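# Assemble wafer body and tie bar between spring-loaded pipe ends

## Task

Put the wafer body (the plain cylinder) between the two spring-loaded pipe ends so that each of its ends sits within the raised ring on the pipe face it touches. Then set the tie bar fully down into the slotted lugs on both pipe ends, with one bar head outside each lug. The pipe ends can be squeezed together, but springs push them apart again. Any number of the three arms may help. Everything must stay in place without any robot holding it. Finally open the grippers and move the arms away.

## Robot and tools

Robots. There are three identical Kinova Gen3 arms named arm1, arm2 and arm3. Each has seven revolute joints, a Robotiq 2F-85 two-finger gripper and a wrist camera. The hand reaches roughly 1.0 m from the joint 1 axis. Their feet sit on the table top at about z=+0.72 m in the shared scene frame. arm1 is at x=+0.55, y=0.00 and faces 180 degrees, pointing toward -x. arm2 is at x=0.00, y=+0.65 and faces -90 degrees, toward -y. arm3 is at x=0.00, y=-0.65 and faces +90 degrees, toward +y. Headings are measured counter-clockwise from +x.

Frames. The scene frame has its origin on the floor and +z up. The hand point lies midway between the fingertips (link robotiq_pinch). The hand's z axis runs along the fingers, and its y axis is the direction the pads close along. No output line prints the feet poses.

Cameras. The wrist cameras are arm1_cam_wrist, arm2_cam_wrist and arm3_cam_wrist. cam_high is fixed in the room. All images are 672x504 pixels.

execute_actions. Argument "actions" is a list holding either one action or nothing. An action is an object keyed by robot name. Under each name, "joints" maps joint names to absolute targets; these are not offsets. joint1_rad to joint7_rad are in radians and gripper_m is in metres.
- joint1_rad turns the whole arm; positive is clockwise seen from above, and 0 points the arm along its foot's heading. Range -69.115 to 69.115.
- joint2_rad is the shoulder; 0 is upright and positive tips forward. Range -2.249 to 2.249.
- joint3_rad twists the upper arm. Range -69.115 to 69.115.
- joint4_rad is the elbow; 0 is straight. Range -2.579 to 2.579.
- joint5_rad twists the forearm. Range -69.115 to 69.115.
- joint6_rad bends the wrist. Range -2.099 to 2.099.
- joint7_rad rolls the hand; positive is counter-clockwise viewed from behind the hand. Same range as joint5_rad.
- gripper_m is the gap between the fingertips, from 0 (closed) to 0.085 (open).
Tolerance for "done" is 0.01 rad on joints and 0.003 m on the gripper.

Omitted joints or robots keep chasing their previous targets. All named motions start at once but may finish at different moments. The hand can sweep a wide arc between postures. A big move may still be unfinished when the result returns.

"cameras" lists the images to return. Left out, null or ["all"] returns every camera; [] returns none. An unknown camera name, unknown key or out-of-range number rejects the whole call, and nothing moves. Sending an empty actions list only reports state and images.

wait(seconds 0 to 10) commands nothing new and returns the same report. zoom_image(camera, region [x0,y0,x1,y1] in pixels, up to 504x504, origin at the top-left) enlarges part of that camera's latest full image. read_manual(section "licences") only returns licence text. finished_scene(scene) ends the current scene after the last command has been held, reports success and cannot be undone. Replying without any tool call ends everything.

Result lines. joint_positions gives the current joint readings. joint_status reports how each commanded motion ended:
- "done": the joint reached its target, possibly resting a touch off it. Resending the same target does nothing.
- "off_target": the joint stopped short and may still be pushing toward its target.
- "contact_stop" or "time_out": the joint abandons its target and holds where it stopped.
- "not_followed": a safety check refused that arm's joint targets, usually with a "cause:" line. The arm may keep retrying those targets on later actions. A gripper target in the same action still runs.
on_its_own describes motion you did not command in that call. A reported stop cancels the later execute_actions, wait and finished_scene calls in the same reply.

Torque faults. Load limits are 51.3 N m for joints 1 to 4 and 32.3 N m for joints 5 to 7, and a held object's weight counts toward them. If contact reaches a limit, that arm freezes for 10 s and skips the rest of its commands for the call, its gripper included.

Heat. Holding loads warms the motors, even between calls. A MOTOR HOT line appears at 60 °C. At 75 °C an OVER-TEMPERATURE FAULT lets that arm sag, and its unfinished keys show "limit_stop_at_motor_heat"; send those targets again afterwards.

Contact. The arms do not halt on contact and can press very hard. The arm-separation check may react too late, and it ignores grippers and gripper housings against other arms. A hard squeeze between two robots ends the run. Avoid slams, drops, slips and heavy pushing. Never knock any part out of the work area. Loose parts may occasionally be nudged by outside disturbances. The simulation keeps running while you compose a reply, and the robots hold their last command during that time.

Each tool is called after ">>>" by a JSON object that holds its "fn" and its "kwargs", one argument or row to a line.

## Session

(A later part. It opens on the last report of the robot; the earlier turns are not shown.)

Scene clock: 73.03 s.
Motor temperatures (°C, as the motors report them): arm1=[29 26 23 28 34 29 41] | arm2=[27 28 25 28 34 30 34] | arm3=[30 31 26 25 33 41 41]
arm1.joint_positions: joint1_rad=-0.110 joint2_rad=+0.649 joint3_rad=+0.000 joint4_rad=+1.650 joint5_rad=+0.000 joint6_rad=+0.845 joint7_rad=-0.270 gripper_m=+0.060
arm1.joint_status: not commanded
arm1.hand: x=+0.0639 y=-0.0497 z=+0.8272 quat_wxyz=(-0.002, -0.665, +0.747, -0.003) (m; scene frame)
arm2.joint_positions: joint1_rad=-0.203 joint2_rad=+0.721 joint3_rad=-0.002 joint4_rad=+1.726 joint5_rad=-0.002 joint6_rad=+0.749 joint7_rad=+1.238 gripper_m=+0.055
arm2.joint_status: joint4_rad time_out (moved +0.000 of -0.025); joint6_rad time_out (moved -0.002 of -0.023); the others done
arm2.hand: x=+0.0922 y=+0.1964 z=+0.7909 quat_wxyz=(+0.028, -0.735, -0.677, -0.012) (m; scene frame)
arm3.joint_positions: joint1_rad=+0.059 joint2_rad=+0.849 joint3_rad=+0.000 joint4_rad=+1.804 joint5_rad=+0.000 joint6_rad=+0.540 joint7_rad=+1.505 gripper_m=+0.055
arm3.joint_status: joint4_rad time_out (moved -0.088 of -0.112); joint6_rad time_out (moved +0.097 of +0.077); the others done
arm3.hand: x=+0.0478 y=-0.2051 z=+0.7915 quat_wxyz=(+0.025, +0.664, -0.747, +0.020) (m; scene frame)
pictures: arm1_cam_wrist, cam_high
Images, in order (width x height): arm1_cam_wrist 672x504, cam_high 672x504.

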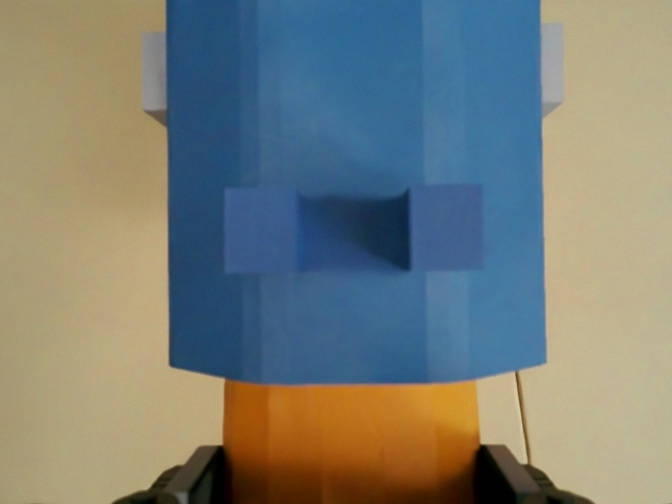

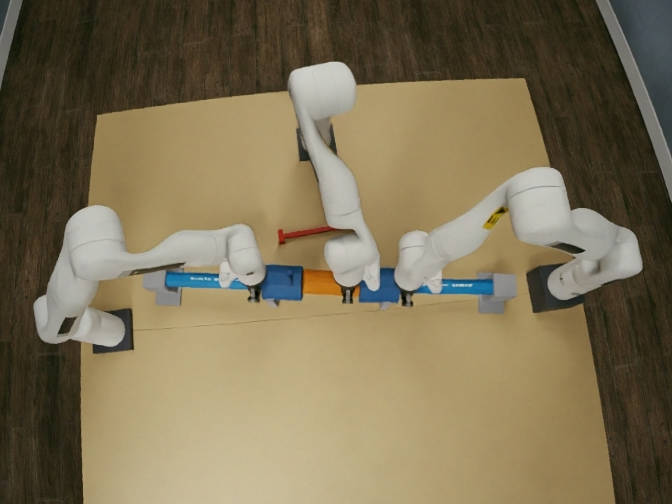

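>>> {"fn": "execute_actions", "kwargs": {
  "actions": [
    {"arm1":{"joints":{"gripper_m":0.085}}}
  ],
  "cameras": []
}}

>>> {"fn": "execute_actions", "kwargs": {
  "actions": [
    {"arm1":{"joints":{"joint2_rad":0.492,"joint4_rad":1.543,"joint6_rad":1.107}}}
  ],
  "cameras": []
}}

>>> {"fn": "execute_actions", "kwargs": {
  "actions": [
    {"arm1":{"joints":{"joint1_rad":0.05,"joint7_rad":3.055,"gripper_m":0}}}
  ],
  "cameras": ["arm1_cam_wrist","cam_high"]
}}

Scene clock: 74.20 s.
Motor temperatures (°C, as the motors report them): arm1=[29 26 23 28 34 29 41] | arm2=[27 28 25 28 34 30 34] | arm3=[30 31 26 25 33 41 41]
arm1.joint_positions: joint1_rad=-0.110 joint2_rad=+0.648 joint3_rad=+0.000 joint4_rad=+1.649 joint5_rad=+0.000 joint6_rad=+0.845 joint7_rad=-0.270 gripper_m=+0.085
arm1.joint_status: all done
arm1.hand: x=+0.0632 y=-0.0498 z=+0.8281 quat_wxyz=(-0.003, -0.665, +0.747, -0.002) (m; scene frame)
arm2.joint_positions: joint1_rad=-0.203 joint2_rad=+0.721 joint3_rad=-0.002 joint4_rad=+1.726 joint5_rad=-0.002 joint6_rad=+0.750 joint7_rad=+1.238 gripper_m=+0.055
arm2.joint_status: not commanded
arm2.hand: x=+0.0921 y=+0.1968 z=+0.7909 quat_wxyz=(+0.029, -0.735, -0.677, -0.012) (m; scene frame)
arm3.joint_positions: joint1_rad=+0.059 joint2_rad=+0.849 joint3_rad=+0.000 joint4_rad=+1.805 joint5_rad=+0.000 joint6_rad=+0.540 joint7_rad=+1.505 gripper_m=+0.055
arm3.joint_status: not commanded
arm3.hand: x=+0.0478 y=-0.2054 z=+0.7915 quat_wxyz=(+0.025, +0.664, -0.747, +0.020) (m; scene frame)
pictures: none
No camera images: the call's "cameras" was empty. Leave "cameras" out to get every camera's image.

Scene clock: 75.30 s.
Motor temperatures (°C, as the motors report them): arm1=[29 26 23 28 34 29 41] | arm2=[27 28 25 28 34 30 34] | arm3=[30 31 26 25 33 41 41]
arm1.joint_positions: joint1_rad=-0.110 joint2_rad=+0.492 joint3_rad=+0.000 joint4_rad=+1.543 joint5_rad=+0.000 joint6_rad=+1.107 joint7_rad=-0.270 gripper_m=+0.085
arm1.joint_status: all done
arm1.hand: x=+0.0726 y=-0.0476 z=+0.9312 quat_wxyz=(-0.003, -0.665, +0.747, -0.002) (m; scene frame)
arm2.joint_positions: joint1_rad=-0.203 joint2_rad=+0.721 joint3_rad=-0.002 joint4_rad=+1.726 joint5_rad=-0.002 joint6_rad=+0.750 joint7_rad=+1.238 gripper_m=+0.055
arm2.joint_status: not commanded
arm2.hand: x=+0.0921 y=+0.1968 z=+0.7909 quat_wxyz=(+0.029, -0.735, -0.677, -0.012) (m; scene frame)
arm3.joint_positions: joint1_rad=+0.059 joint2_rad=+0.849 joint3_rad=+0.000 joint4_rad=+1.805 joint5_rad=+0.000 joint6_rad=+0.540 joint7_rad=+1.505 gripper_m=+0.055
arm3.joint_status: not commanded
arm3.hand: x=+0.0478 y=-0.2054 z=+0.7915 quat_wxyz=(+0.025, +0.664, -0.747, +0.020) (m; scene frame)
pictures: none
No camera images: the call's "cameras" was empty. Leave "cameras" out to get every camera's image.

Scene clock: 78.53 s.
Motor temperatures (°C, as the motors report them): arm1=[29 26 23 28 34 29 41] | arm2=[27 28 25 28 34 30 34] | arm3=[30 31 26 25 33 41 41]
arm1.joint_positions: joint1_rad=+0.050 joint2_rad=+0.492 joint3_rad=+0.000 joint4_rad=+1.543 joint5_rad=+0.000 joint6_rad=+1.107 joint7_rad=+3.055 gripper_m=+0.000
arm1.joint_status: all done
arm1.hand: x=+0.0709 y=+0.0292 z=+0.9307 quat_wxyz=(-0.002, -0.739, -0.674, +0.003) (m; scene frame)
arm2.joint_positions: joint1_rad=-0.203 joint2_rad=+0.721 joint3_rad=-0.002 joint4_rad=+1.726 joint5_rad=-0.002 joint6_rad=+0.750 joint7_rad=+1.238 gripper_m=+0.055
arm2.joint_status: not commanded
arm2.hand: x=+0.0921 y=+0.1968 z=+0.7909 quat_wxyz=(+0.029, -0.735, -0.677, -0.012) (m; scene frame)
arm3.joint_positions: joint1_rad=+0.059 joint2_rad=+0.849 joint3_rad=+0.000 joint4_rad=+1.805 joint5_rad=+0.000 joint6_rad=+0.540 joint7_rad=+1.505 gripper_m=+0.055
arm3.joint_status: not commanded
arm3.hand: x=+0.0478 y=-0.2054 z=+0.7915 quat_wxyz=(+0.025, +0.664, -0.747, +0.020) (m; scene frame)
pictures: arm1_cam_wrist, cam_high
Images, in order (width x height): arm1_cam_wrist 672x504, cam_high 672x504.

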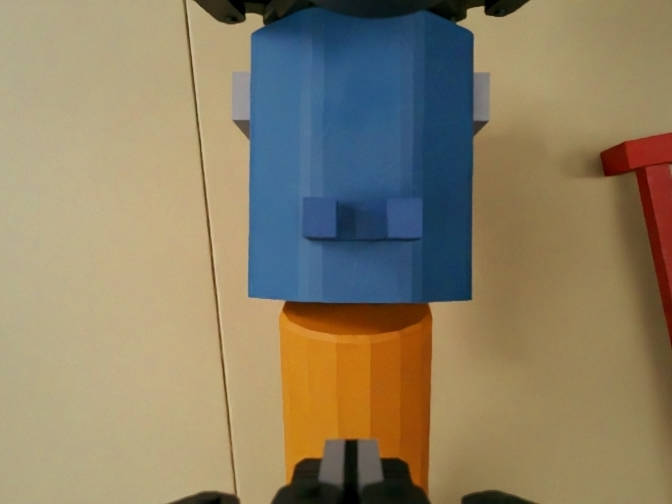

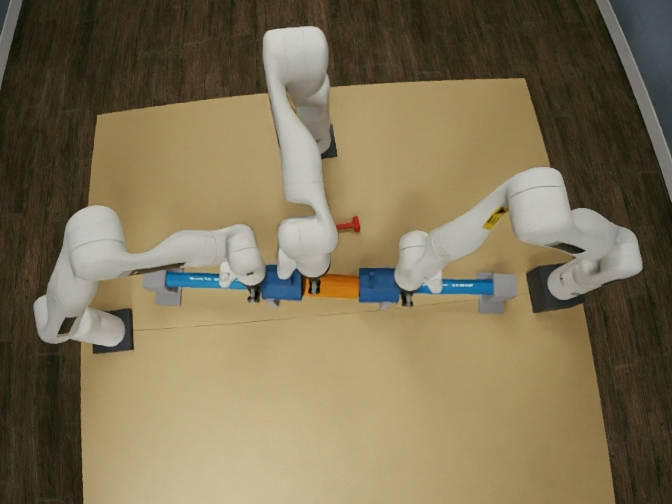

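>>> {"fn": "execute_actions", "kwargs": {
  "actions": [
    {"arm3":{"joints":{"joint1_rad":0.059,"joint2_rad":0.8415,"joint4_rad":1.78,"joint6_rad":0.52}},"arm2":{"joints":{"joint1_rad":-0.197,"joint2_rad":0.713,"joint3_rad":0,"joint4_rad":1.701,"joint5_rad":0,"joint6_rad":0.728,"joint7_rad":1.24}}}
  ],
  "cameras": ["arm1_cam_wrist"]
}}

Scene clock: 80.47 s.
Motor temperatures (°C, as the motors report them): arm1=[29 26 23 28 34 29 41] | arm2=[27 28 25 28 34 30 34] | arm3=[30 31 26 25 33 41 41]
arm1.joint_positions: joint1_rad=+0.050 joint2_rad=+0.492 joint3_rad=+0.000 joint4_rad=+1.543 joint5_rad=+0.000 joint6_rad=+1.107 joint7_rad=+3.055 gripper_m=+0.000
arm1.joint_status: not commanded
arm1.hand: x=+0.0709 y=+0.0292 z=+0.9307 quat_wxyz=(-0.002, -0.739, -0.674, +0.003) (m; scene frame)
arm2.joint_positions: joint1_rad=-0.202 joint2_rad=+0.723 joint3_rad=-0.002 joint4_rad=+1.730 joint5_rad=-0.002 joint6_rad=+0.753 joint7_rad=+1.238 gripper_m=+0.055
arm2.joint_status: joint2_rad time_out (moved +0.003 of -0.008); joint4_rad time_out (moved +0.004 of -0.025); joint6_rad time_out (moved +0.003 of -0.022); the others done
arm2.hand: x=+0.0907 y=+0.2003 z=+0.7890 quat_wxyz=(+0.033, -0.736, -0.677, -0.014) (m; scene frame)
arm3.joint_positions: joint1_rad=+0.060 joint2_rad=+0.852 joint3_rad=+0.000 joint4_rad=+1.809 joint5_rad=+0.000 joint6_rad=+0.543 joint7_rad=+1.505 gripper_m=+0.055
arm3.joint_status: joint2_rad time_out (moved +0.003 of -0.007); joint4_rad time_out (moved +0.004 of -0.025); joint6_rad time_out (moved +0.003 of -0.020); the others done
arm3.hand: x=+0.0477 y=-0.2097 z=+0.7897 quat_wxyz=(+0.029, +0.663, -0.747, +0.024) (m; scene frame)
pictures: arm1_cam_wrist
Images, in order (width x height): arm1_cam_wrist 672x504.

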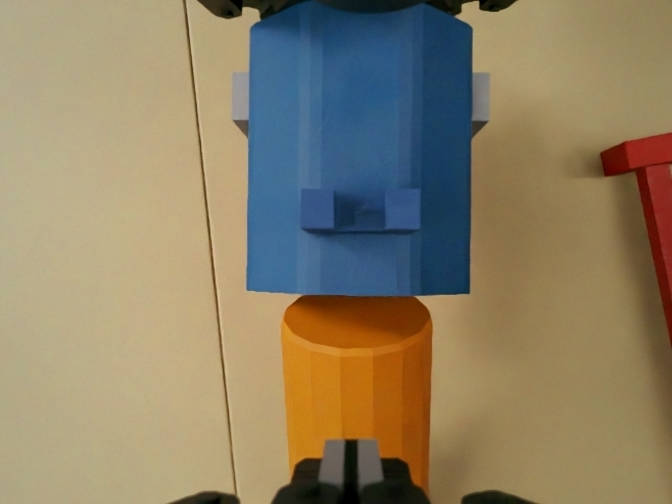

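>>> {"fn": "execute_actions", "kwargs": {
  "actions": [
    {"arm1":{"joints":{"joint2_rad":0.5737,"joint4_rad":1.64,"joint6_rad":0.928}}}
  ],
  "cameras": ["arm1_cam_wrist"]
}}

>>> {"fn": "execute_actions", "kwargs": {
  "actions": [
    {"arm3":{"joints":{"joint1_rad":0.059,"joint2_rad":0.8415,"joint4_rad":1.78,"joint6_rad":0.52}},"arm2":{"joints":{"joint1_rad":-0.197,"joint2_rad":0.713,"joint3_rad":0,"joint4_rad":1.701,"joint5_rad":0,"joint6_rad":0.728,"joint7_rad":1.24}}}
  ],
  "cameras": ["arm1_cam_wrist","cam_high"]
}}

Scene clock: 81.53 s.
Motor temperatures (°C, as the motors report them): arm1=[29 26 23 28 34 29 41] | arm2=[27 28 25 28 34 30 34] | arm3=[30 31 26 25 33 41 41]
arm1.joint_positions: joint1_rad=+0.050 joint2_rad=+0.574 joint3_rad=+0.000 joint4_rad=+1.640 joint5_rad=+0.000 joint6_rad=+0.928 joint7_rad=+3.055 gripper_m=+0.000
arm1.joint_status: all done
arm1.hand: x=+0.0705 y=+0.0287 z=+0.8656 quat_wxyz=(-0.002, -0.739, -0.674, +0.003) (m; scene frame)
arm2.joint_positions: joint1_rad=-0.202 joint2_rad=+0.723 joint3_rad=-0.002 joint4_rad=+1.730 joint5_rad=-0.002 joint6_rad=+0.753 joint7_rad=+1.238 gripper_m=+0.055
arm2.joint_status: not commanded
arm2.hand: x=+0.0907 y=+0.2003 z=+0.7890 quat_wxyz=(+0.033, -0.736, -0.677, -0.014) (m; scene frame)
arm3.joint_positions: joint1_rad=+0.060 joint2_rad=+0.852 joint3_rad=+0.000 joint4_rad=+1.809 joint5_rad=+0.000 joint6_rad=+0.543 joint7_rad=+1.505 gripper_m=+0.055
arm3.joint_status: not commanded
arm3.hand: x=+0.0477 y=-0.2098 z=+0.7897 quat_wxyz=(+0.029, +0.663, -0.747, +0.024) (m; scene frame)
pictures: arm1_cam_wrist
Images, in order (width x height): arm1_cam_wrist 672x504.

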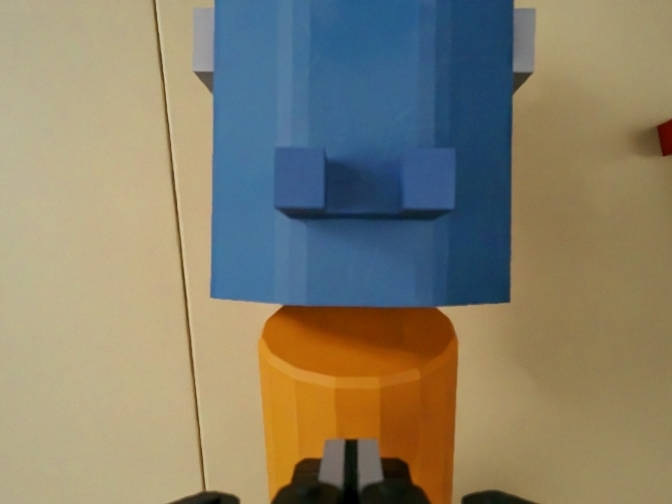

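Scene clock: 83.43 s.
Motor temperatures (°C, as the motors report them): arm1=[29 26 23 28 34 29 41] | arm2=[27 28 25 28 34 30 34] | arm3=[30 31 26 25 33 41 41]
arm1.joint_positions: joint1_rad=+0.050 joint2_rad=+0.574 joint3_rad=+0.000 joint4_rad=+1.640 joint5_rad=+0.000 joint6_rad=+0.928 joint7_rad=+3.055 gripper_m=+0.000
arm1.joint_status: not commanded
arm1.hand: x=+0.0705 y=+0.0287 z=+0.8655 quat_wxyz=(-0.002, -0.739, -0.674, +0.003) (m; scene frame)
arm2.joint_positions: joint1_rad=-0.202 joint2_rad=+0.725 joint3_rad=-0.002 joint4_rad=+1.732 joint5_rad=-0.001 joint6_rad=+0.753 joint7_rad=+1.238 gripper_m=+0.055
arm2.joint_status: joint2_rad time_out (moved +0.002 of -0.010); joint4_rad time_out (moved +0.001 of -0.029); joint6_rad time_out (moved +0.001 of -0.025); the others done
arm2.hand: x=+0.0899 y=+0.2016 z=+0.7880 quat_wxyz=(+0.035, -0.736, -0.676, -0.015) (m; scene frame)
arm3.joint_positions: joint1_rad=+0.060 joint2_rad=+0.855 joint3_rad=+0.000 joint4_rad=+1.811 joint5_rad=+0.000 joint6_rad=+0.544 joint7_rad=+1.505 gripper_m=+0.055
arm3.joint_status: joint2_rad time_out (moved +0.003 of -0.010); joint4_rad time_out (moved +0.002 of -0.029); joint6_rad time_out (moved +0.000 of -0.023); the others done
arm3.hand: x=+0.0479 y=-0.2118 z=+0.7882 quat_wxyz=(+0.030, +0.663, -0.747, +0.025) (m; scene frame)
pictures: arm1_cam_wrist, cam_high
Images, in order (width x height): arm1_cam_wrist 672x504, cam_high 672x504.

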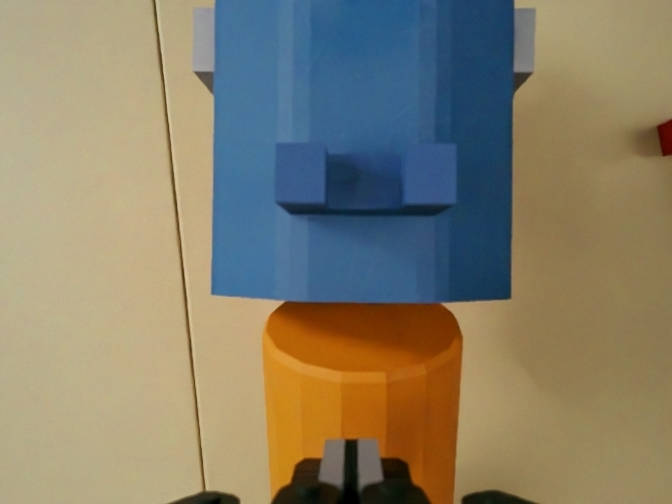

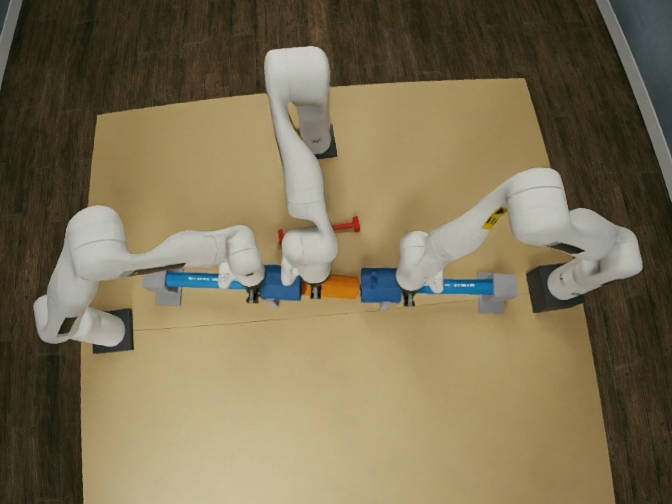

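>>> {"fn": "execute_actions", "kwargs": {
  "actions": [
    {"arm1":{"joints":{"joint1_rad":-0.02,"joint2_rad":0.492,"joint4_rad":1.543,"joint6_rad":1.107,"joint7_rad":3.0,"gripper_m":0.085}},"arm2":{"joints":{"joint1_rad":-0.257,"joint2_rad":0.607,"joint3_rad":0,"joint4_rad":1.949,"joint5_rad":0,"joint6_rad":0.586,"joint7_rad":1.18}},"arm3":{"joints":{"joint1_rad":0.05,"joint2_rad":0.7545,"joint4_rad":2.074,"joint6_rad":0.313,"joint7_rad":1.50}}}
  ],
  "cameras": ["arm1_cam_wrist","cam_high"]
}}

Scene clock: 84.90 s.
Motor temperatures (°C, as the motors report them): arm1=[29 26 23 28 34 29 41] | arm2=[27 28 25 28 34 30 34] | arm3=[30 31 26 25 33 41 41]
arm1.joint_positions: joint1_rad=-0.020 joint2_rad=+0.492 joint3_rad=+0.000 joint4_rad=+1.543 joint5_rad=+0.000 joint6_rad=+1.107 joint7_rad=+3.000 gripper_m=+0.085
arm1.joint_status: all done
arm1.hand: x=+0.0701 y=-0.0044 z=+0.9310 quat_wxyz=(-0.002, -0.734, -0.679, +0.003) (m; scene frame)
arm2.joint_positions: joint1_rad=-0.257 joint2_rad=+0.607 joint3_rad=+0.000 joint4_rad=+1.949 joint5_rad=+0.000 joint6_rad=+0.586 joint7_rad=+1.180 gripper_m=+0.055
arm2.joint_status: all done
arm2.hand: x=+0.1007 y=+0.2477 z=+0.7996 quat_wxyz=(+0.005, -0.737, -0.676, +0.002) (m; scene frame)
arm3.joint_positions: joint1_rad=+0.050 joint2_rad=+0.755 joint3_rad=+0.000 joint4_rad=+2.074 joint5_rad=+0.000 joint6_rad=+0.313 joint7_rad=+1.500 gripper_m=+0.055
arm3.joint_status: all done
arm3.hand: x=+0.0413 y=-0.2666 z=+0.7989 quat_wxyz=(+0.007, +0.666, -0.746, +0.002) (m; scene frame)
pictures: arm1_cam_wrist, cam_high
Images, in order (width x height): arm1_cam_wrist 672x504, cam_high 672x504.

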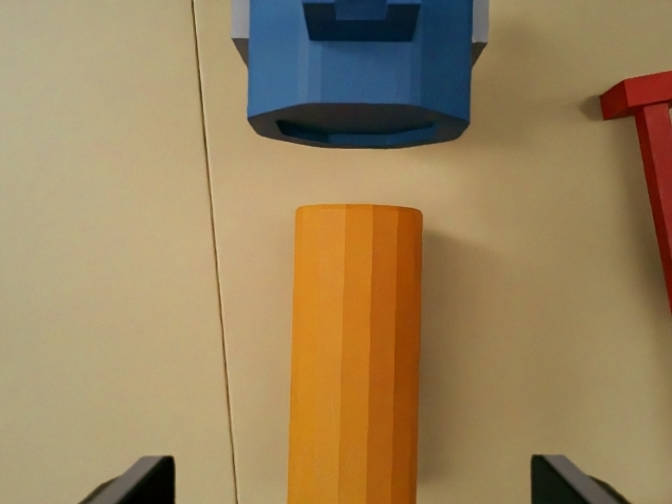

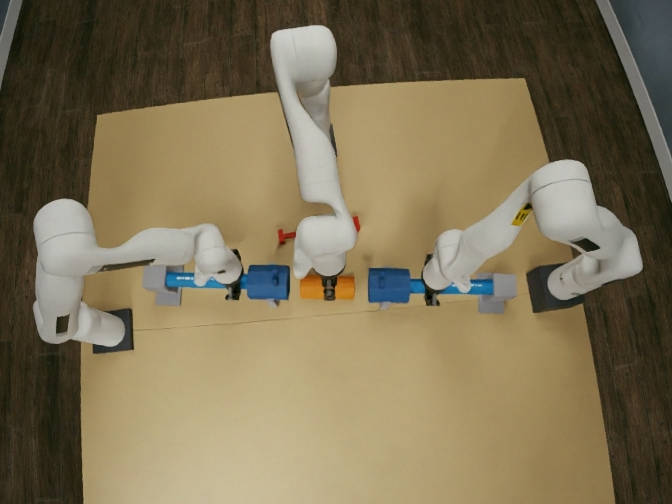

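>>> {"fn": "execute_actions", "kwargs": {
  "actions": [
    {"arm1":{"joints":{"joint2_rad":0.7554,"joint4_rad":1.731,"joint6_rad":0.655,"joint7_rad":2.97}}}
  ],
  "cameras": []
}}

>>> {"fn": "execute_actions", "kwargs": {
  "actions": [
    {"arm1":{"joints":{"gripper_m":0.04}}}
  ],
  "cameras": []
}}

>>> {"fn": "execute_actions", "kwargs": {
  "actions": [
    {"arm1":{"joints":{"joint1_rad":-0.03,"joint2_rad":0.66,"joint4_rad":1.684,"joint6_rad":0.798,"joint7_rad":2.95}}}
  ],
  "cameras": []
}}

>>> {"fn": "execute_actions", "kwargs": {
  "actions": [
    {"arm2":{"joints":{"joint1_rad":-0.188,"joint2_rad":0.736,"joint4_rad":1.647,"joint6_rad":0.7586,"joint7_rad":1.25}},"arm3":{"joints":{"joint1_rad":0.06,"joint2_rad":0.86,"joint4_rad":1.725,"joint6_rad":0.5566,"joint7_rad":1.51}}}
  ],
  "cameras": ["arm1_cam_wrist","cam_high"]
}}

Scene clock: 86.50 s.
Motor temperatures (°C, as the motors report them): arm1=[29 26 23 28 34 29 41] | arm2=[27 28 25 28 34 30 34] | arm3=[30 31 26 25 33 41 41]
arm1.joint_positions: joint1_rad=-0.020 joint2_rad=+0.755 joint3_rad=+0.000 joint4_rad=+1.731 joint5_rad=+0.000 joint6_rad=+0.655 joint7_rad=+2.970 gripper_m=+0.085
arm1.joint_status: all done
arm1.hand: x=+0.0694 y=-0.0058 z=+0.7580 quat_wxyz=(-0.002, -0.744, -0.668, +0.004) (m; scene frame)
arm2.joint_positions: joint1_rad=-0.257 joint2_rad=+0.607 joint3_rad=+0.000 joint4_rad=+1.949 joint5_rad=+0.000 joint6_rad=+0.586 joint7_rad=+1.180 gripper_m=+0.055
arm2.joint_status: not commanded
arm2.hand: x=+0.1007 y=+0.2477 z=+0.7996 quat_wxyz=(+0.005, -0.737, -0.676, +0.002) (m; scene frame)
arm3.joint_positions: joint1_rad=+0.050 joint2_rad=+0.754 joint3_rad=+0.000 joint4_rad=+2.074 joint5_rad=+0.000 joint6_rad=+0.313 joint7_rad=+1.500 gripper_m=+0.055
arm3.joint_status: not commanded
arm3.hand: x=+0.0413 y=-0.2666 z=+0.7989 quat_wxyz=(+0.007, +0.666, -0.746, +0.001) (m; scene frame)
pictures: none
No camera images: the call's "cameras" was empty. Leave "cameras" out to get every camera's image.

Scene clock: 87.33 s.
Motor temperatures (°C, as the motors report them): arm1=[29 26 23 28 34 29 41] | arm2=[27 28 25 28 34 30 34] | arm3=[30 31 26 25 33 41 41]
arm1.joint_positions: joint1_rad=-0.020 joint2_rad=+0.754 joint3_rad=+0.000 joint4_rad=+1.731 joint5_rad=+0.000 joint6_rad=+0.656 joint7_rad=+2.970 gripper_m=+0.061
arm1.joint_status: gripper_m off_target (ended at +0.061, target +0.040)
arm1.hand: x=+0.0690 y=-0.0058 z=+0.7588 quat_wxyz=(-0.002, -0.744, -0.668, +0.004) (m; scene frame)
arm2.joint_positions: joint1_rad=-0.257 joint2_rad=+0.607 joint3_rad=+0.000 joint4_rad=+1.949 joint5_rad=+0.000 joint6_rad=+0.586 joint7_rad=+1.180 gripper_m=+0.055
arm2.joint_status: not commanded
arm2.hand: x=+0.1007 y=+0.2477 z=+0.7996 quat_wxyz=(+0.005, -0.737, -0.676, +0.002) (m; scene frame)
arm3.joint_positions: joint1_rad=+0.050 joint2_rad=+0.754 joint3_rad=+0.000 joint4_rad=+2.074 joint5_rad=+0.000 joint6_rad=+0.313 joint7_rad=+1.500 gripper_m=+0.055
arm3.joint_status: not commanded
arm3.hand: x=+0.0413 y=-0.2666 z=+0.7989 quat_wxyz=(+0.007, +0.666, -0.746, +0.001) (m; scene frame)
pictures: none
No camera images: the call's "cameras" was empty. Leave "cameras" out to get every camera's image.

Scene clock: 88.23 s.
Motor temperatures (°C, as the motors report them): arm1=[29 26 23 28 34 29 41] | arm2=[27 28 25 28 34 30 34] | arm3=[30 31 26 25 33 41 41]
arm1.joint_positions: joint1_rad=-0.030 joint2_rad=+0.662 joint3_rad=+0.000 joint4_rad=+1.685 joint5_rad=+0.000 joint6_rad=+0.798 joint7_rad=+2.950 gripper_m=+0.061
arm1.joint_status: all done
arm1.hand: x=+0.0676 y=-0.0103 z=+0.8127 quat_wxyz=(-0.003, -0.747, -0.664, +0.002) (m; scene frame)
arm2.joint_positions: joint1_rad=-0.257 joint2_rad=+0.607 joint3_rad=+0.000 joint4_rad=+1.949 joint5_rad=+0.000 joint6_rad=+0.586 joint7_rad=+1.180 gripper_m=+0.055
arm2.joint_status: not commanded
arm2.hand: x=+0.1007 y=+0.2477 z=+0.7996 quat_wxyz=(+0.005, -0.737, -0.676, +0.002) (m; scene frame)
arm3.joint_positions: joint1_rad=+0.050 joint2_rad=+0.754 joint3_rad=+0.000 joint4_rad=+2.074 joint5_rad=+0.000 joint6_rad=+0.313 joint7_rad=+1.500 gripper_m=+0.055
arm3.joint_status: not commanded
arm3.hand: x=+0.0413 y=-0.2666 z=+0.7989 quat_wxyz=(+0.007, +0.666, -0.746, +0.001) (m; scene frame)
pictures: none
No camera images: the call's "cameras" was empty. Leave "cameras" out to get every camera's image.

Scene clock: 91.60 s.
Motor temperatures (°C, as the motors report them): arm1=[29 26 23 28 34 29 41] | arm2=[27 28 25 28 34 31 34] | arm3=[30 31 26 26 33 41 41]
arm1.joint_positions: joint1_rad=-0.031 joint2_rad=+0.661 joint3_rad=-0.001 joint4_rad=+1.684 joint5_rad=-0.001 joint6_rad=+0.797 joint7_rad=+2.950 gripper_m=+0.061
arm1.joint_status: not commanded
arm1.hand: x=+0.0667 y=-0.0118 z=+0.8135 quat_wxyz=(-0.003, -0.747, -0.665, +0.004) (m; scene frame)
arm2.joint_positions: joint1_rad=-0.202 joint2_rad=+0.732 joint3_rad=-0.004 joint4_rad=+1.689 joint5_rad=-0.003 joint6_rad=+0.803 joint7_rad=+1.245 gripper_m=+0.055
arm2.joint_status: joint1_rad time_out (moved +0.055 of +0.069); joint4_rad time_out (moved -0.260 of -0.302); joint6_rad time_out (moved +0.217 of +0.173); the others done
arm2.hand: x=+0.0935 y=+0.1956 z=+0.7935 quat_wxyz=(+0.040, -0.733, -0.679, -0.020) (m; scene frame)
arm3.joint_positions: joint1_rad=+0.060 joint2_rad=+0.867 joint3_rad=+0.000 joint4_rad=+1.762 joint5_rad=+0.000 joint6_rad=+0.586 joint7_rad=+1.508 gripper_m=+0.055
arm3.joint_status: joint4_rad time_out (moved -0.312 of -0.349); joint6_rad time_out (moved +0.273 of +0.244); the others done
arm3.hand: x=+0.0483 y=-0.2001 z=+0.7898 quat_wxyz=(+0.032, +0.664, -0.746, +0.027) (m; scene frame)
pictures: arm1_cam_wrist, cam_high
Images, in order (width x height): arm1_cam_wrist 672x504, cam_high 672x504.

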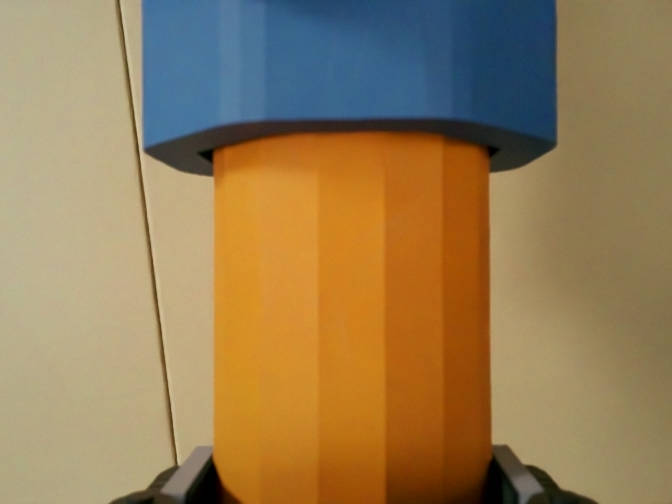

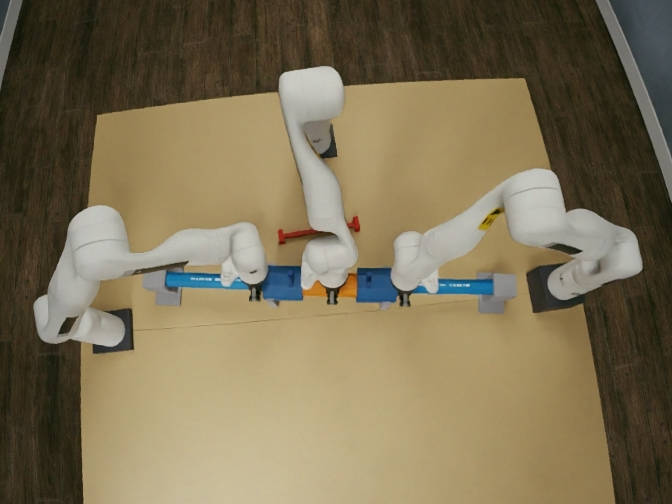

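>>> {"fn": "execute_actions", "kwargs": {
  "actions": [
    {"arm1":{"joints":{"gripper_m":0.085}}}
  ],
  "cameras": []
}}

>>> {"fn": "execute_actions", "kwargs": {
  "actions": [
    {"arm1":{"joints":{"joint2_rad":0.492,"joint3_rad":0,"joint4_rad":1.543,"joint5_rad":0,"joint6_rad":1.107}}}
  ],
  "cameras": []
}}

>>> {"fn": "execute_actions", "kwargs": {
  "actions": [
    {"arm1":{"joints":{"joint7_rad":-0.19}}}
  ],
  "cameras": ["arm1_cam_wrist"]
}}

>>> {"fn": "execute_actions", "kwargs": {
  "actions": [
    {"arm1":{"joints":{"joint1_rad":0,"joint2_rad":0.0,"joint4_rad":2.1,"joint6_rad":1.041,"joint7_rad":0}}}
  ],
  "cameras": ["arm1_cam_wrist"]
}}

Scene clock: 92.70 s.
Motor temperatures (°C, as the motors report them): arm1=[29 26 23 28 34 29 41] | arm2=[27 28 25 28 34 31 34] | arm3=[30 31 26 26 33 41 41]
arm1.joint_positions: joint1_rad=-0.030 joint2_rad=+0.660 joint3_rad=+0.000 joint4_rad=+1.684 joint5_rad=+0.000 joint6_rad=+0.798 joint7_rad=+2.950 gripper_m=+0.085
arm1.joint_status: all done
arm1.hand: x=+0.0668 y=-0.0103 z=+0.8137 quat_wxyz=(-0.002, -0.747, -0.664, +0.003) (m; scene frame)
arm2.joint_positions: joint1_rad=-0.202 joint2_rad=+0.733 joint3_rad=-0.004 joint4_rad=+1.688 joint5_rad=-0.003 joint6_rad=+0.802 joint7_rad=+1.245 gripper_m=+0.055
arm2.joint_status: not commanded
arm2.hand: x=+0.0934 y=+0.1949 z=+0.7935 quat_wxyz=(+0.039, -0.733, -0.679, -0.019) (m; scene frame)
arm3.joint_positions: joint1_rad=+0.060 joint2_rad=+0.867 joint3_rad=+0.000 joint4_rad=+1.762 joint5_rad=+0.000 joint6_rad=+0.586 joint7_rad=+1.508 gripper_m=+0.055
arm3.joint_status: not commanded
arm3.hand: x=+0.0483 y=-0.2001 z=+0.7898 quat_wxyz=(+0.032, +0.664, -0.746, +0.027) (m; scene frame)
pictures: none
No camera images: the call's "cameras" was empty. Leave "cameras" out to get every camera's image.

Scene clock: 93.83 s.
Motor temperatures (°C, as the motors report them): arm1=[29 26 23 28 34 29 41] | arm2=[27 28 25 28 34 31 34] | arm3=[30 31 26 26 33 41 41]
arm1.joint_positions: joint1_rad=-0.030 joint2_rad=+0.492 joint3_rad=+0.000 joint4_rad=+1.543 joint5_rad=+0.000 joint6_rad=+1.107 joint7_rad=+2.950 gripper_m=+0.085
arm1.joint_status: all done
arm1.hand: x=+0.0702 y=-0.0092 z=+0.9309 quat_wxyz=(-0.002, -0.747, -0.664, +0.003) (m; scene frame)
arm2.joint_positions: joint1_rad=-0.202 joint2_rad=+0.733 joint3_rad=-0.004 joint4_rad=+1.688 joint5_rad=-0.003 joint6_rad=+0.802 joint7_rad=+1.245 gripper_m=+0.055
arm2.joint_status: not commanded
arm2.hand: x=+0.0934 y=+0.1949 z=+0.7935 quat_wxyz=(+0.039, -0.733, -0.679, -0.019) (m; scene frame)
arm3.joint_positions: joint1_rad=+0.060 joint2_rad=+0.867 joint3_rad=+0.000 joint4_rad=+1.762 joint5_rad=+0.000 joint6_rad=+0.586 joint7_rad=+1.508 gripper_m=+0.055
arm3.joint_status: not commanded
arm3.hand: x=+0.0483 y=-0.2001 z=+0.7898 quat_wxyz=(+0.032, +0.664, -0.746, +0.027) (m; scene frame)
pictures: none
No camera images: the call's "cameras" was empty. Leave "cameras" out to get every camera's image.

Scene clock: 96.93 s.
Motor temperatures (°C, as the motors report them): arm1=[29 26 23 28 34 29 41] | arm2=[27 28 25 28 34 31 34] | arm3=[30 31 26 26 33 41 41]
arm1.joint_positions: joint1_rad=-0.030 joint2_rad=+0.492 joint3_rad=+0.000 joint4_rad=+1.543 joint5_rad=+0.000 joint6_rad=+1.107 joint7_rad=-0.190 gripper_m=+0.085
arm1.joint_status: all done
arm1.hand: x=+0.0702 y=-0.0092 z=+0.9310 quat_wxyz=(-0.003, -0.665, +0.747, -0.002) (m; scene frame)
arm2.joint_positions: joint1_rad=-0.202 joint2_rad=+0.733 joint3_rad=-0.004 joint4_rad=+1.688 joint5_rad=-0.003 joint6_rad=+0.802 joint7_rad=+1.245 gripper_m=+0.055
arm2.joint_status: not commanded
arm2.hand: x=+0.0934 y=+0.1949 z=+0.7935 quat_wxyz=(+0.039, -0.733, -0.679, -0.019) (m; scene frame)
arm3.joint_positions: joint1_rad=+0.060 joint2_rad=+0.867 joint3_rad=+0.000 joint4_rad=+1.762 joint5_rad=+0.000 joint6_rad=+0.586 joint7_rad=+1.508 gripper_m=+0.055
arm3.joint_status: not commanded
arm3.hand: x=+0.0483 y=-0.2001 z=+0.7898 quat_wxyz=(+0.032, +0.664, -0.746, +0.027) (m; scene frame)
pictures: arm1_cam_wrist
Images, in order (width x height): arm1_cam_wrist 672x504.

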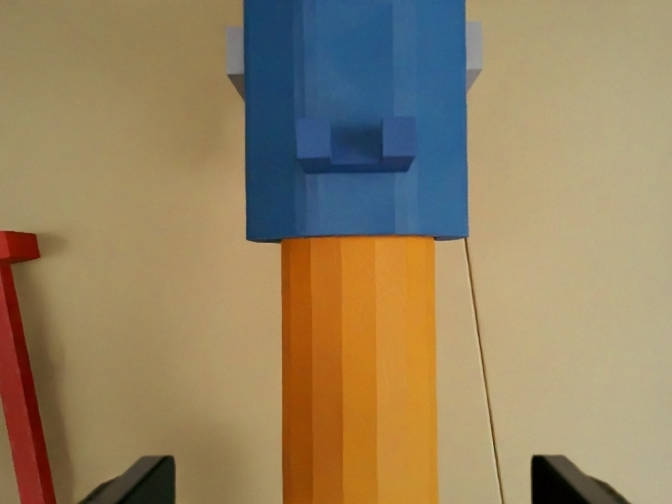

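Scene clock: 98.70 s.
Motor temperatures (°C, as the motors report them): arm1=[29 26 23 28 34 29 41] | arm2=[27 28 25 28 34 31 34] | arm3=[30 31 26 26 33 41 41]
arm1.joint_positions: joint1_rad=+0.000 joint2_rad=+0.000 joint3_rad=+0.000 joint4_rad=+2.100 joint5_rad=+0.000 joint6_rad=+1.041 joint7_rad=+0.000 gripper_m=+0.085
arm1.joint_status: all done
arm1.hand: x=+0.2781 y=+0.0146 z=+0.9622 quat_wxyz=(-0.004, -0.723, +0.691, -0.002) (m; scene frame)
arm2.joint_positions: joint1_rad=-0.202 joint2_rad=+0.733 joint3_rad=-0.004 joint4_rad=+1.688 joint5_rad=-0.003 joint6_rad=+0.802 joint7_rad=+1.245 gripper_m=+0.055
arm2.joint_status: not commanded
arm2.hand: x=+0.0934 y=+0.1949 z=+0.7935 quat_wxyz=(+0.039, -0.733, -0.679, -0.019) (m; scene frame)
arm3.joint_positions: joint1_rad=+0.060 joint2_rad=+0.867 joint3_rad=+0.000 joint4_rad=+1.762 joint5_rad=+0.000 joint6_rad=+0.586 joint7_rad=+1.508 gripper_m=+0.055
arm3.joint_status: not commanded
arm3.hand: x=+0.0483 y=-0.2001 z=+0.7898 quat_wxyz=(+0.032, +0.664, -0.746, +0.027) (m; scene frame)
pictures: arm1_cam_wrist
Images, in order (width x height): arm1_cam_wrist 672x504.

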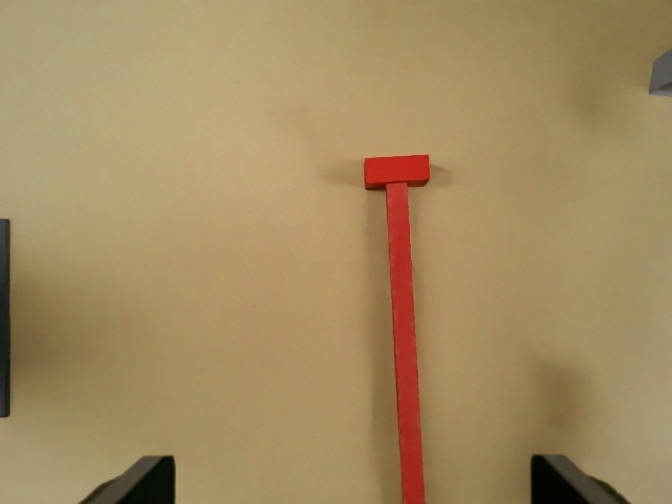

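>>> {"fn": "execute_actions", "kwargs": {
  "actions": [
    {"arm1":{"joints":{"joint2_rad":0.583,"joint4_rad":2.3295,"joint6_rad":0.229,"joint7_rad":0.05,"gripper_m":0.04}}}
  ],
  "cameras": []
}}

>>> {"fn": "execute_actions", "kwargs": {
  "actions": [
    {"arm1":{"joints":{"gripper_m":0.0}}}
  ],
  "cameras": []
}}

>>> {"fn": "execute_actions", "kwargs": {
  "actions": [
    {"arm1":{"joints":{"joint1_rad":-0.04,"joint2_rad":0.0,"joint4_rad":2.1,"joint6_rad":1.041,"joint7_rad":-0.2}}}
  ],
  "cameras": []
}}

>>> {"fn": "execute_actions", "kwargs": {
  "actions": [
    {"arm1":{"joints":{"joint2_rad":0.5146,"joint4_rad":1.58,"joint6_rad":1.047}}}
  ],
  "cameras": ["arm1_cam_wrist","cam_high"]
}}

>>> {"fn": "zoom_image", "kwargs": {
  "camera": "cam_high",
  "region": [240, 230, 430, 330]
}}

Scene clock: 100.77 s.
Motor temperatures (°C, as the motors report them): arm1=[29 26 23 28 34 29 41] | arm2=[27 28 25 28 34 31 34] | arm3=[30 31 26 26 33 41 41]
arm1.joint_positions: joint1_rad=+0.000 joint2_rad=+0.583 joint3_rad=+0.000 joint4_rad=+2.330 joint5_rad=+0.000 joint6_rad=+0.229 joint7_rad=+0.050 gripper_m=+0.040
arm1.joint_status: all done
arm1.hand: x=+0.2461 y=+0.0116 z=+0.7455 quat_wxyz=(-0.004, -0.740, +0.673, -0.002) (m; scene frame)
arm2.joint_positions: joint1_rad=-0.202 joint2_rad=+0.733 joint3_rad=-0.004 joint4_rad=+1.688 joint5_rad=-0.003 joint6_rad=+0.802 joint7_rad=+1.245 gripper_m=+0.055
arm2.joint_status: not commanded
arm2.hand: x=+0.0934 y=+0.1949 z=+0.7935 quat_wxyz=(+0.039, -0.733, -0.679, -0.019) (m; scene frame)
arm3.joint_positions: joint1_rad=+0.060 joint2_rad=+0.867 joint3_rad=+0.000 joint4_rad=+1.762 joint5_rad=+0.000 joint6_rad=+0.586 joint7_rad=+1.508 gripper_m=+0.055
arm3.joint_status: not commanded
arm3.hand: x=+0.0483 y=-0.2001 z=+0.7898 quat_wxyz=(+0.032, +0.664, -0.746, +0.027) (m; scene frame)
pictures: none
No camera images: the call's "cameras" was empty. Leave "cameras" out to get every camera's image.

Scene clock: 101.57 s.
Motor temperatures (°C, as the motors report them): arm1=[29 26 23 28 34 29 41] | arm2=[27 28 25 28 34 31 34] | arm3=[30 31 26 26 33 41 41]
arm1.joint_positions: joint1_rad=+0.000 joint2_rad=+0.582 joint3_rad=+0.000 joint4_rad=+2.330 joint5_rad=+0.000 joint6_rad=+0.229 joint7_rad=+0.050 gripper_m=+0.009
arm1.joint_status: gripper_m off_target (ended at +0.009, target +0.000)
arm1.hand: x=+0.2461 y=+0.0116 z=+0.7458 quat_wxyz=(-0.004, -0.740, +0.673, -0.002) (m; scene frame)
arm2.joint_positions: joint1_rad=-0.202 joint2_rad=+0.733 joint3_rad=-0.004 joint4_rad=+1.688 joint5_rad=-0.003 joint6_rad=+0.802 joint7_rad=+1.245 gripper_m=+0.055
arm2.joint_status: not commanded
arm2.hand: x=+0.0934 y=+0.1949 z=+0.7935 quat_wxyz=(+0.039, -0.733, -0.679, -0.019) (m; scene frame)
arm3.joint_positions: joint1_rad=+0.060 joint2_rad=+0.867 joint3_rad=+0.000 joint4_rad=+1.762 joint5_rad=+0.000 joint6_rad=+0.586 joint7_rad=+1.508 gripper_m=+0.055
arm3.joint_status: not commanded
arm3.hand: x=+0.0483 y=-0.2001 z=+0.7898 quat_wxyz=(+0.032, +0.664, -0.746, +0.027) (m; scene frame)
pictures: none
No camera images: the call's "cameras" was empty. Leave "cameras" out to get every camera's image.

Scene clock: 103.40 s.
Motor temperatures (°C, as the motors report them): arm1=[29 26 23 28 34 29 41] | arm2=[27 28 25 28 34 31 34] | arm3=[30 31 26 26 33 41 41]
arm1.joint_positions: joint1_rad=-0.040 joint2_rad=+0.001 joint3_rad=+0.000 joint4_rad=+2.101 joint5_rad=+0.000 joint6_rad=+1.041 joint7_rad=-0.200 gripper_m=+0.009
arm1.joint_status: all done
arm1.hand: x=+0.2782 y=+0.0038 z=+0.9620 quat_wxyz=(-0.003, -0.665, +0.747, -0.002) (m; scene frame)
arm2.joint_positions: joint1_rad=-0.202 joint2_rad=+0.733 joint3_rad=-0.004 joint4_rad=+1.688 joint5_rad=-0.003 joint6_rad=+0.802 joint7_rad=+1.245 gripper_m=+0.055
arm2.joint_status: not commanded
arm2.hand: x=+0.0934 y=+0.1949 z=+0.7935 quat_wxyz=(+0.039, -0.733, -0.679, -0.019) (m; scene frame)
arm3.joint_positions: joint1_rad=+0.060 joint2_rad=+0.867 joint3_rad=+0.000 joint4_rad=+1.762 joint5_rad=+0.000 joint6_rad=+0.586 joint7_rad=+1.508 gripper_m=+0.055
arm3.joint_status: not commanded
arm3.hand: x=+0.0483 y=-0.2001 z=+0.7898 quat_wxyz=(+0.032, +0.664, -0.746, +0.027) (m; scene frame)
pictures: none
No camera images: the call's "cameras" was empty. Leave "cameras" out to get every camera's image.

Scene clock: 105.13 s.
Motor temperatures (°C, as the motors report them): arm1=[29 26 23 28 34 29 41] | arm2=[27 28 25 28 34 31 34] | arm3=[30 31 26 26 33 41 41]
arm1.joint_positions: joint1_rad=-0.040 joint2_rad=+0.513 joint3_rad=+0.000 joint4_rad=+1.580 joint5_rad=+0.000 joint6_rad=+1.049 joint7_rad=-0.200 gripper_m=+0.009
arm1.joint_status: all done
arm1.hand: x=+0.0711 y=-0.0138 z=+0.9109 quat_wxyz=(-0.003, -0.665, +0.747, -0.002) (m; scene frame)
arm2.joint_positions: joint1_rad=-0.202 joint2_rad=+0.733 joint3_rad=-0.004 joint4_rad=+1.688 joint5_rad=-0.003 joint6_rad=+0.802 joint7_rad=+1.245 gripper_m=+0.055
arm2.joint_status: not commanded
arm2.hand: x=+0.0934 y=+0.1949 z=+0.7935 quat_wxyz=(+0.039, -0.733, -0.679, -0.019) (m; scene frame)
arm3.joint_positions: joint1_rad=+0.060 joint2_rad=+0.867 joint3_rad=+0.000 joint4_rad=+1.762 joint5_rad=+0.000 joint6_rad=+0.586 joint7_rad=+1.508 gripper_m=+0.055
arm3.joint_status: not commanded
arm3.hand: x=+0.0483 y=-0.2001 z=+0.7898 quat_wxyz=(+0.032, +0.664, -0.746, +0.027) (m; scene frame)
pictures: arm1_cam_wrist, cam_high
Images, in order (width x height): arm1_cam_wrist 672x504, cam_high 672x504.

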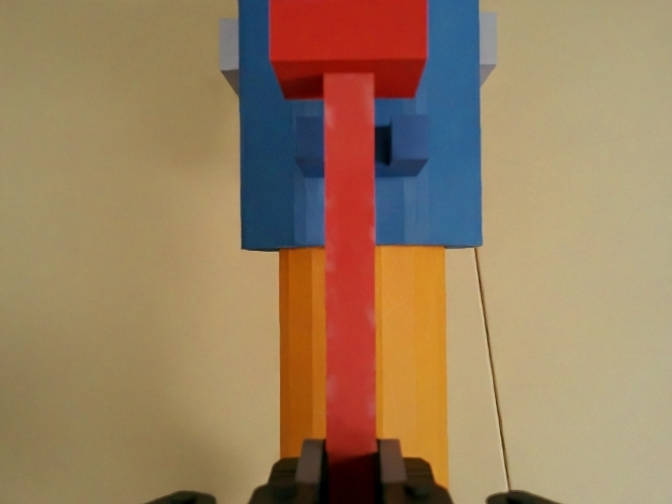

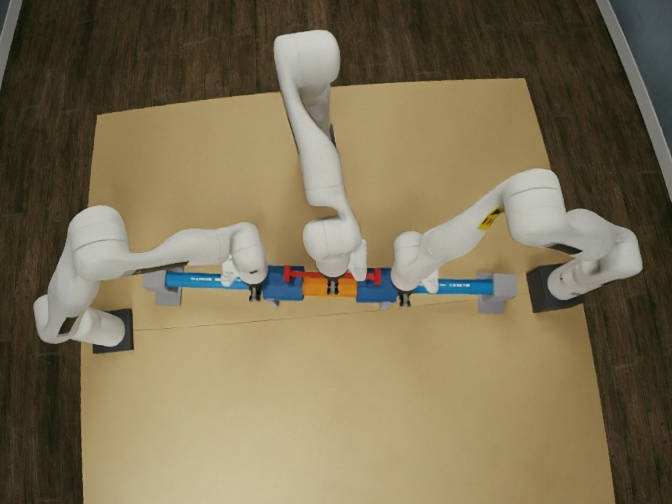

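Region (240, 230, 430, 330) of cam_high's 672x504 image, scaled by 2.653, with more detail than that image has; it fills the top 265 rows of this view, and the rest is white.

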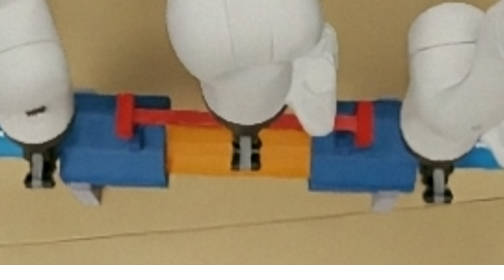

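>>> {"fn": "execute_actions", "kwargs": {
  "actions": [
    {"arm1":{"joints":{"joint1_rad":-0.031,"joint2_rad":0.518,"joint4_rad":1.567,"joint6_rad":1.0566,"joint7_rad":-0.19}}}
  ],
  "cameras": []
}}

>>> {"fn": "execute_actions", "kwargs": {
  "actions": [
    {"arm1":{"joints":{"joint2_rad":0.546,"joint4_rad":1.602,"joint6_rad":0.9936}}}
  ],
  "cameras": ["arm1_cam_wrist","cam_high"]
}}

>>> {"fn": "zoom_image", "kwargs": {
  "camera": "cam_high",
  "region": [240, 230, 430, 330]
}}

Scene clock: 105.77 s.
Motor temperatures (°C, as the motors report them): arm1=[29 26 23 28 34 29 41] | arm2=[27 28 25 28 34 31 34] | arm3=[30 31 26 26 33 41 41]
arm1.joint_positions: joint1_rad=-0.031 joint2_rad=+0.517 joint3_rad=+0.000 joint4_rad=+1.567 joint5_rad=+0.000 joint6_rad=+1.057 joint7_rad=-0.190 gripper_m=+0.009
arm1.joint_status: all done
arm1.hand: x=+0.0680 y=-0.0103 z=+0.9121 quat_wxyz=(-0.003, -0.666, +0.746, -0.002) (m; scene frame)
arm2.joint_positions: joint1_rad=-0.202 joint2_rad=+0.733 joint3_rad=-0.004 joint4_rad=+1.688 joint5_rad=-0.003 joint6_rad=+0.802 joint7_rad=+1.245 gripper_m=+0.055
arm2.joint_status: not commanded
arm2.hand: x=+0.0934 y=+0.1949 z=+0.7935 quat_wxyz=(+0.039, -0.733, -0.679, -0.019) (m; scene frame)
arm3.joint_positions: joint1_rad=+0.060 joint2_rad=+0.867 joint3_rad=+0.000 joint4_rad=+1.762 joint5_rad=+0.000 joint6_rad=+0.586 joint7_rad=+1.508 gripper_m=+0.055
arm3.joint_status: not commanded
arm3.hand: x=+0.0483 y=-0.2001 z=+0.7898 quat_wxyz=(+0.032, +0.664, -0.746, +0.027) (m; scene frame)
pictures: none
No camera images: the call's "cameras" was empty. Leave "cameras" out to get every camera's image.

Scene clock: 107.80 s.
Motor temperatures (°C, as the motors report them): arm1=[29 26 23 28 34 29 41] | arm2=[27 28 25 28 34 30 34] | arm3=[30 31 26 26 33 41 41]
arm1.joint_positions: joint1_rad=-0.032 joint2_rad=+0.520 joint3_rad=+0.000 joint4_rad=+1.597 joint5_rad=+0.000 joint6_rad=+1.005 joint7_rad=-0.190 gripper_m=+0.009
arm1.joint_status: joint2_rad time_out (moved +0.002 of +0.029); joint6_rad time_out (moved -0.052 of -0.063); the others done
arm1.hand: x=+0.0661 y=-0.0106 z=+0.9029 quat_wxyz=(-0.011, -0.666, +0.746, +0.004) (m; scene frame)
arm2.joint_positions: joint1_rad=-0.202 joint2_rad=+0.733 joint3_rad=-0.004 joint4_rad=+1.688 joint5_rad=-0.003 joint6_rad=+0.802 joint7_rad=+1.245 gripper_m=+0.055
arm2.joint_status: not commanded
arm2.hand: x=+0.0935 y=+0.1948 z=+0.7934 quat_wxyz=(+0.039, -0.733, -0.679, -0.019) (m; scene frame)
arm3.joint_positions: joint1_rad=+0.060 joint2_rad=+0.867 joint3_rad=+0.000 joint4_rad=+1.762 joint5_rad=+0.000 joint6_rad=+0.586 joint7_rad=+1.508 gripper_m=+0.055
arm3.joint_status: not commanded
arm3.hand: x=+0.0484 y=-0.2002 z=+0.7897 quat_wxyz=(+0.033, +0.664, -0.746, +0.027) (m; scene frame)
pictures: arm1_cam_wrist, cam_high
Images, in order (width x height): arm1_cam_wrist 672x504, cam_high 672x504.

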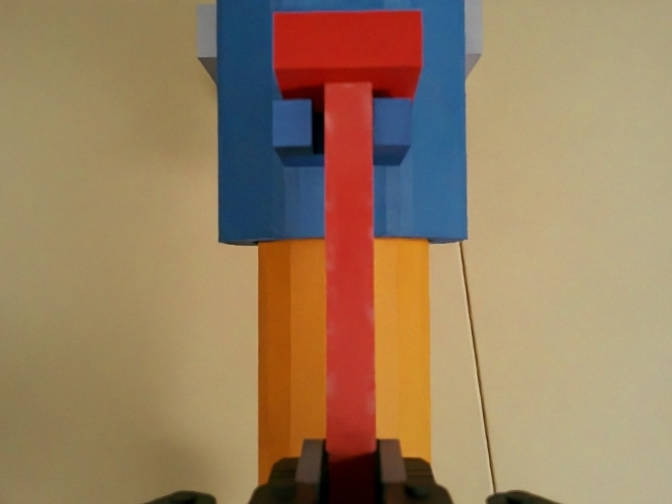

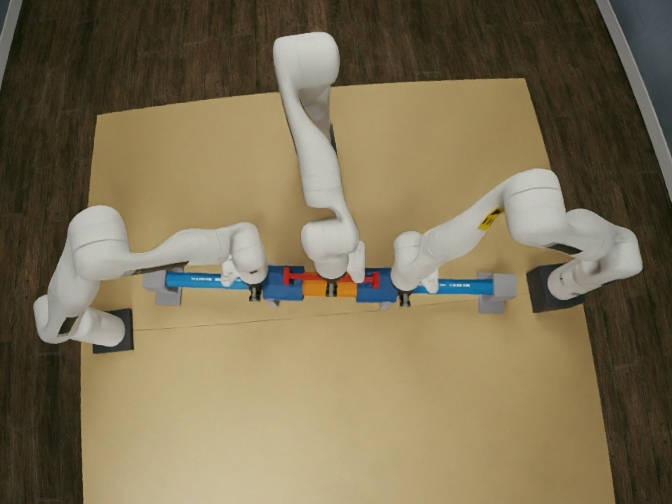

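Region (240, 230, 430, 330) of cam_high's 672x504 image, scaled by 2.653, with more detail than that image has; it fills the top 265 rows of this view, and the rest is white.

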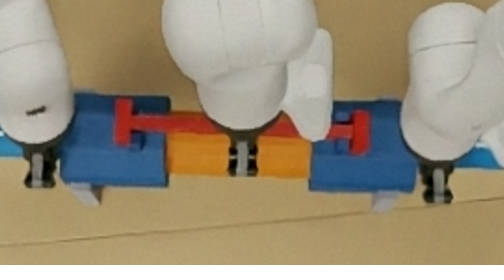

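>>> {"fn": "execute_actions", "kwargs": {
  "actions": [
    {"arm1":{"joints":{"joint2_rad":0.546,"joint4_rad":1.602,"joint6_rad":0.9936}},"arm2":{"joints":{"joint1_rad":-0.176,"joint2_rad":0.772,"joint3_rad":0,"joint4_rad":1.565,"joint5_rad":0,"joint6_rad":0.8046,"joint7_rad":1.26}},"arm3":{"joints":{"joint1_rad":0.06,"joint2_rad":0.8866,"joint4_rad":1.6495,"joint6_rad":0.6055,"joint7_rad":1.51}}}
  ],
  "cameras": ["arm1_cam_wrist","cam_high"]
}}

>>> {"fn": "zoom_image", "kwargs": {
  "camera": "cam_high",
  "region": [240, 230, 430, 330]
}}

Scene clock: 118.50 s.
Motor temperatures (°C, as the motors report them): arm1=[29 27 23 28 34 29 41] | arm2=[27 28 25 29 34 31 34] | arm3=[30 32 26 26 33 41 41]
TORQUE FAULT: arm2's joint6_rad reached its load limit. arm2 stopped for 10 seconds, dropped its targets and accepts commands again. The stop added 8.0 s to the call and to motion_time.
arm1.joint_positions: joint1_rad=-0.033 joint2_rad=+0.520 joint3_rad=-0.001 joint4_rad=+1.597 joint5_rad=+0.000 joint6_rad=+1.004 joint7_rad=-0.190 gripper_m=+0.009
arm1.joint_status: joint2_rad time_out (moved +0.001 of +0.026); joint6_rad time_out (moved -0.001 of -0.011); the others done
arm1.hand: x=+0.0658 y=-0.0116 z=+0.9027 quat_wxyz=(-0.012, -0.666, +0.746, +0.004) (m; scene frame)
arm2.joint_positions: joint1_rad=-0.192 joint2_rad=+0.755 joint3_rad=-0.013 joint4_rad=+1.644 joint5_rad=-0.015 joint6_rad=+0.878 joint7_rad=+1.250 gripper_m=+0.055
arm2.joint_status: joint1_rad torque_fault (moved +0.010 of +0.026); joint2_rad torque_fault (moved +0.022 of +0.039); joint3_rad torque_fault (moved -0.009 of +0.004); joint4_rad torque_fault (moved -0.044 of -0.123); joint5_rad torque_fault (moved -0.012 of +0.003); joint6_rad torque_fault (moved +0.076 of +0.003); the others done
arm2.hand: x=+0.0947 y=+0.2004 z=+0.7935 quat_wxyz=(+0.059, -0.734, -0.676, -0.039) (m; scene frame)
arm3.joint_positions: joint1_rad=+0.062 joint2_rad=+0.889 joint3_rad=+0.000 joint4_rad=+1.707 joint5_rad=-0.001 joint6_rad=+0.659 joint7_rad=+1.507 gripper_m=+0.055
arm3.joint_status: joint4_rad time_out (moved -0.056 of -0.113); joint6_rad time_out (moved +0.073 of +0.020); the others done
arm3.hand: x=+0.0492 y=-0.1975 z=+0.7889 quat_wxyz=(+0.046, +0.663, -0.746, +0.041) (m; scene frame)
pictures: arm1_cam_wrist, cam_high
Images, in order (width x height): arm1_cam_wrist 672x504, cam_high 672x504.

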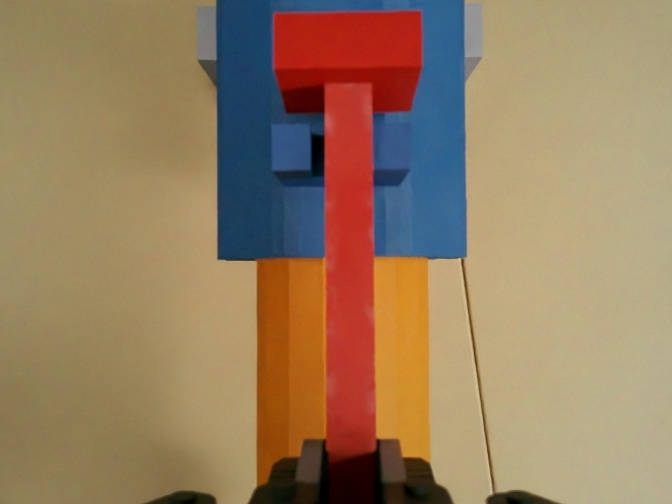

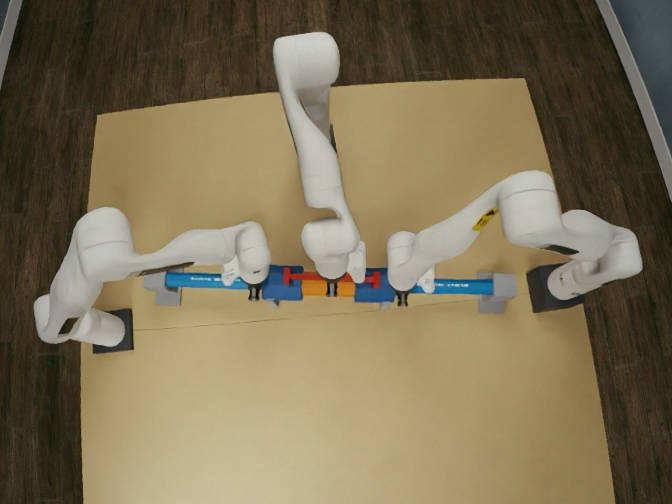

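Region (240, 230, 430, 330) of cam_high's 672x504 image, scaled by 2.653, with more detail than that image has; it fills the top 265 rows of this view, and the rest is white.

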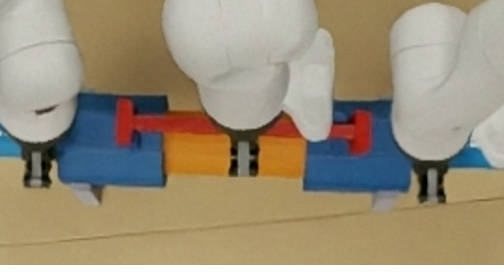

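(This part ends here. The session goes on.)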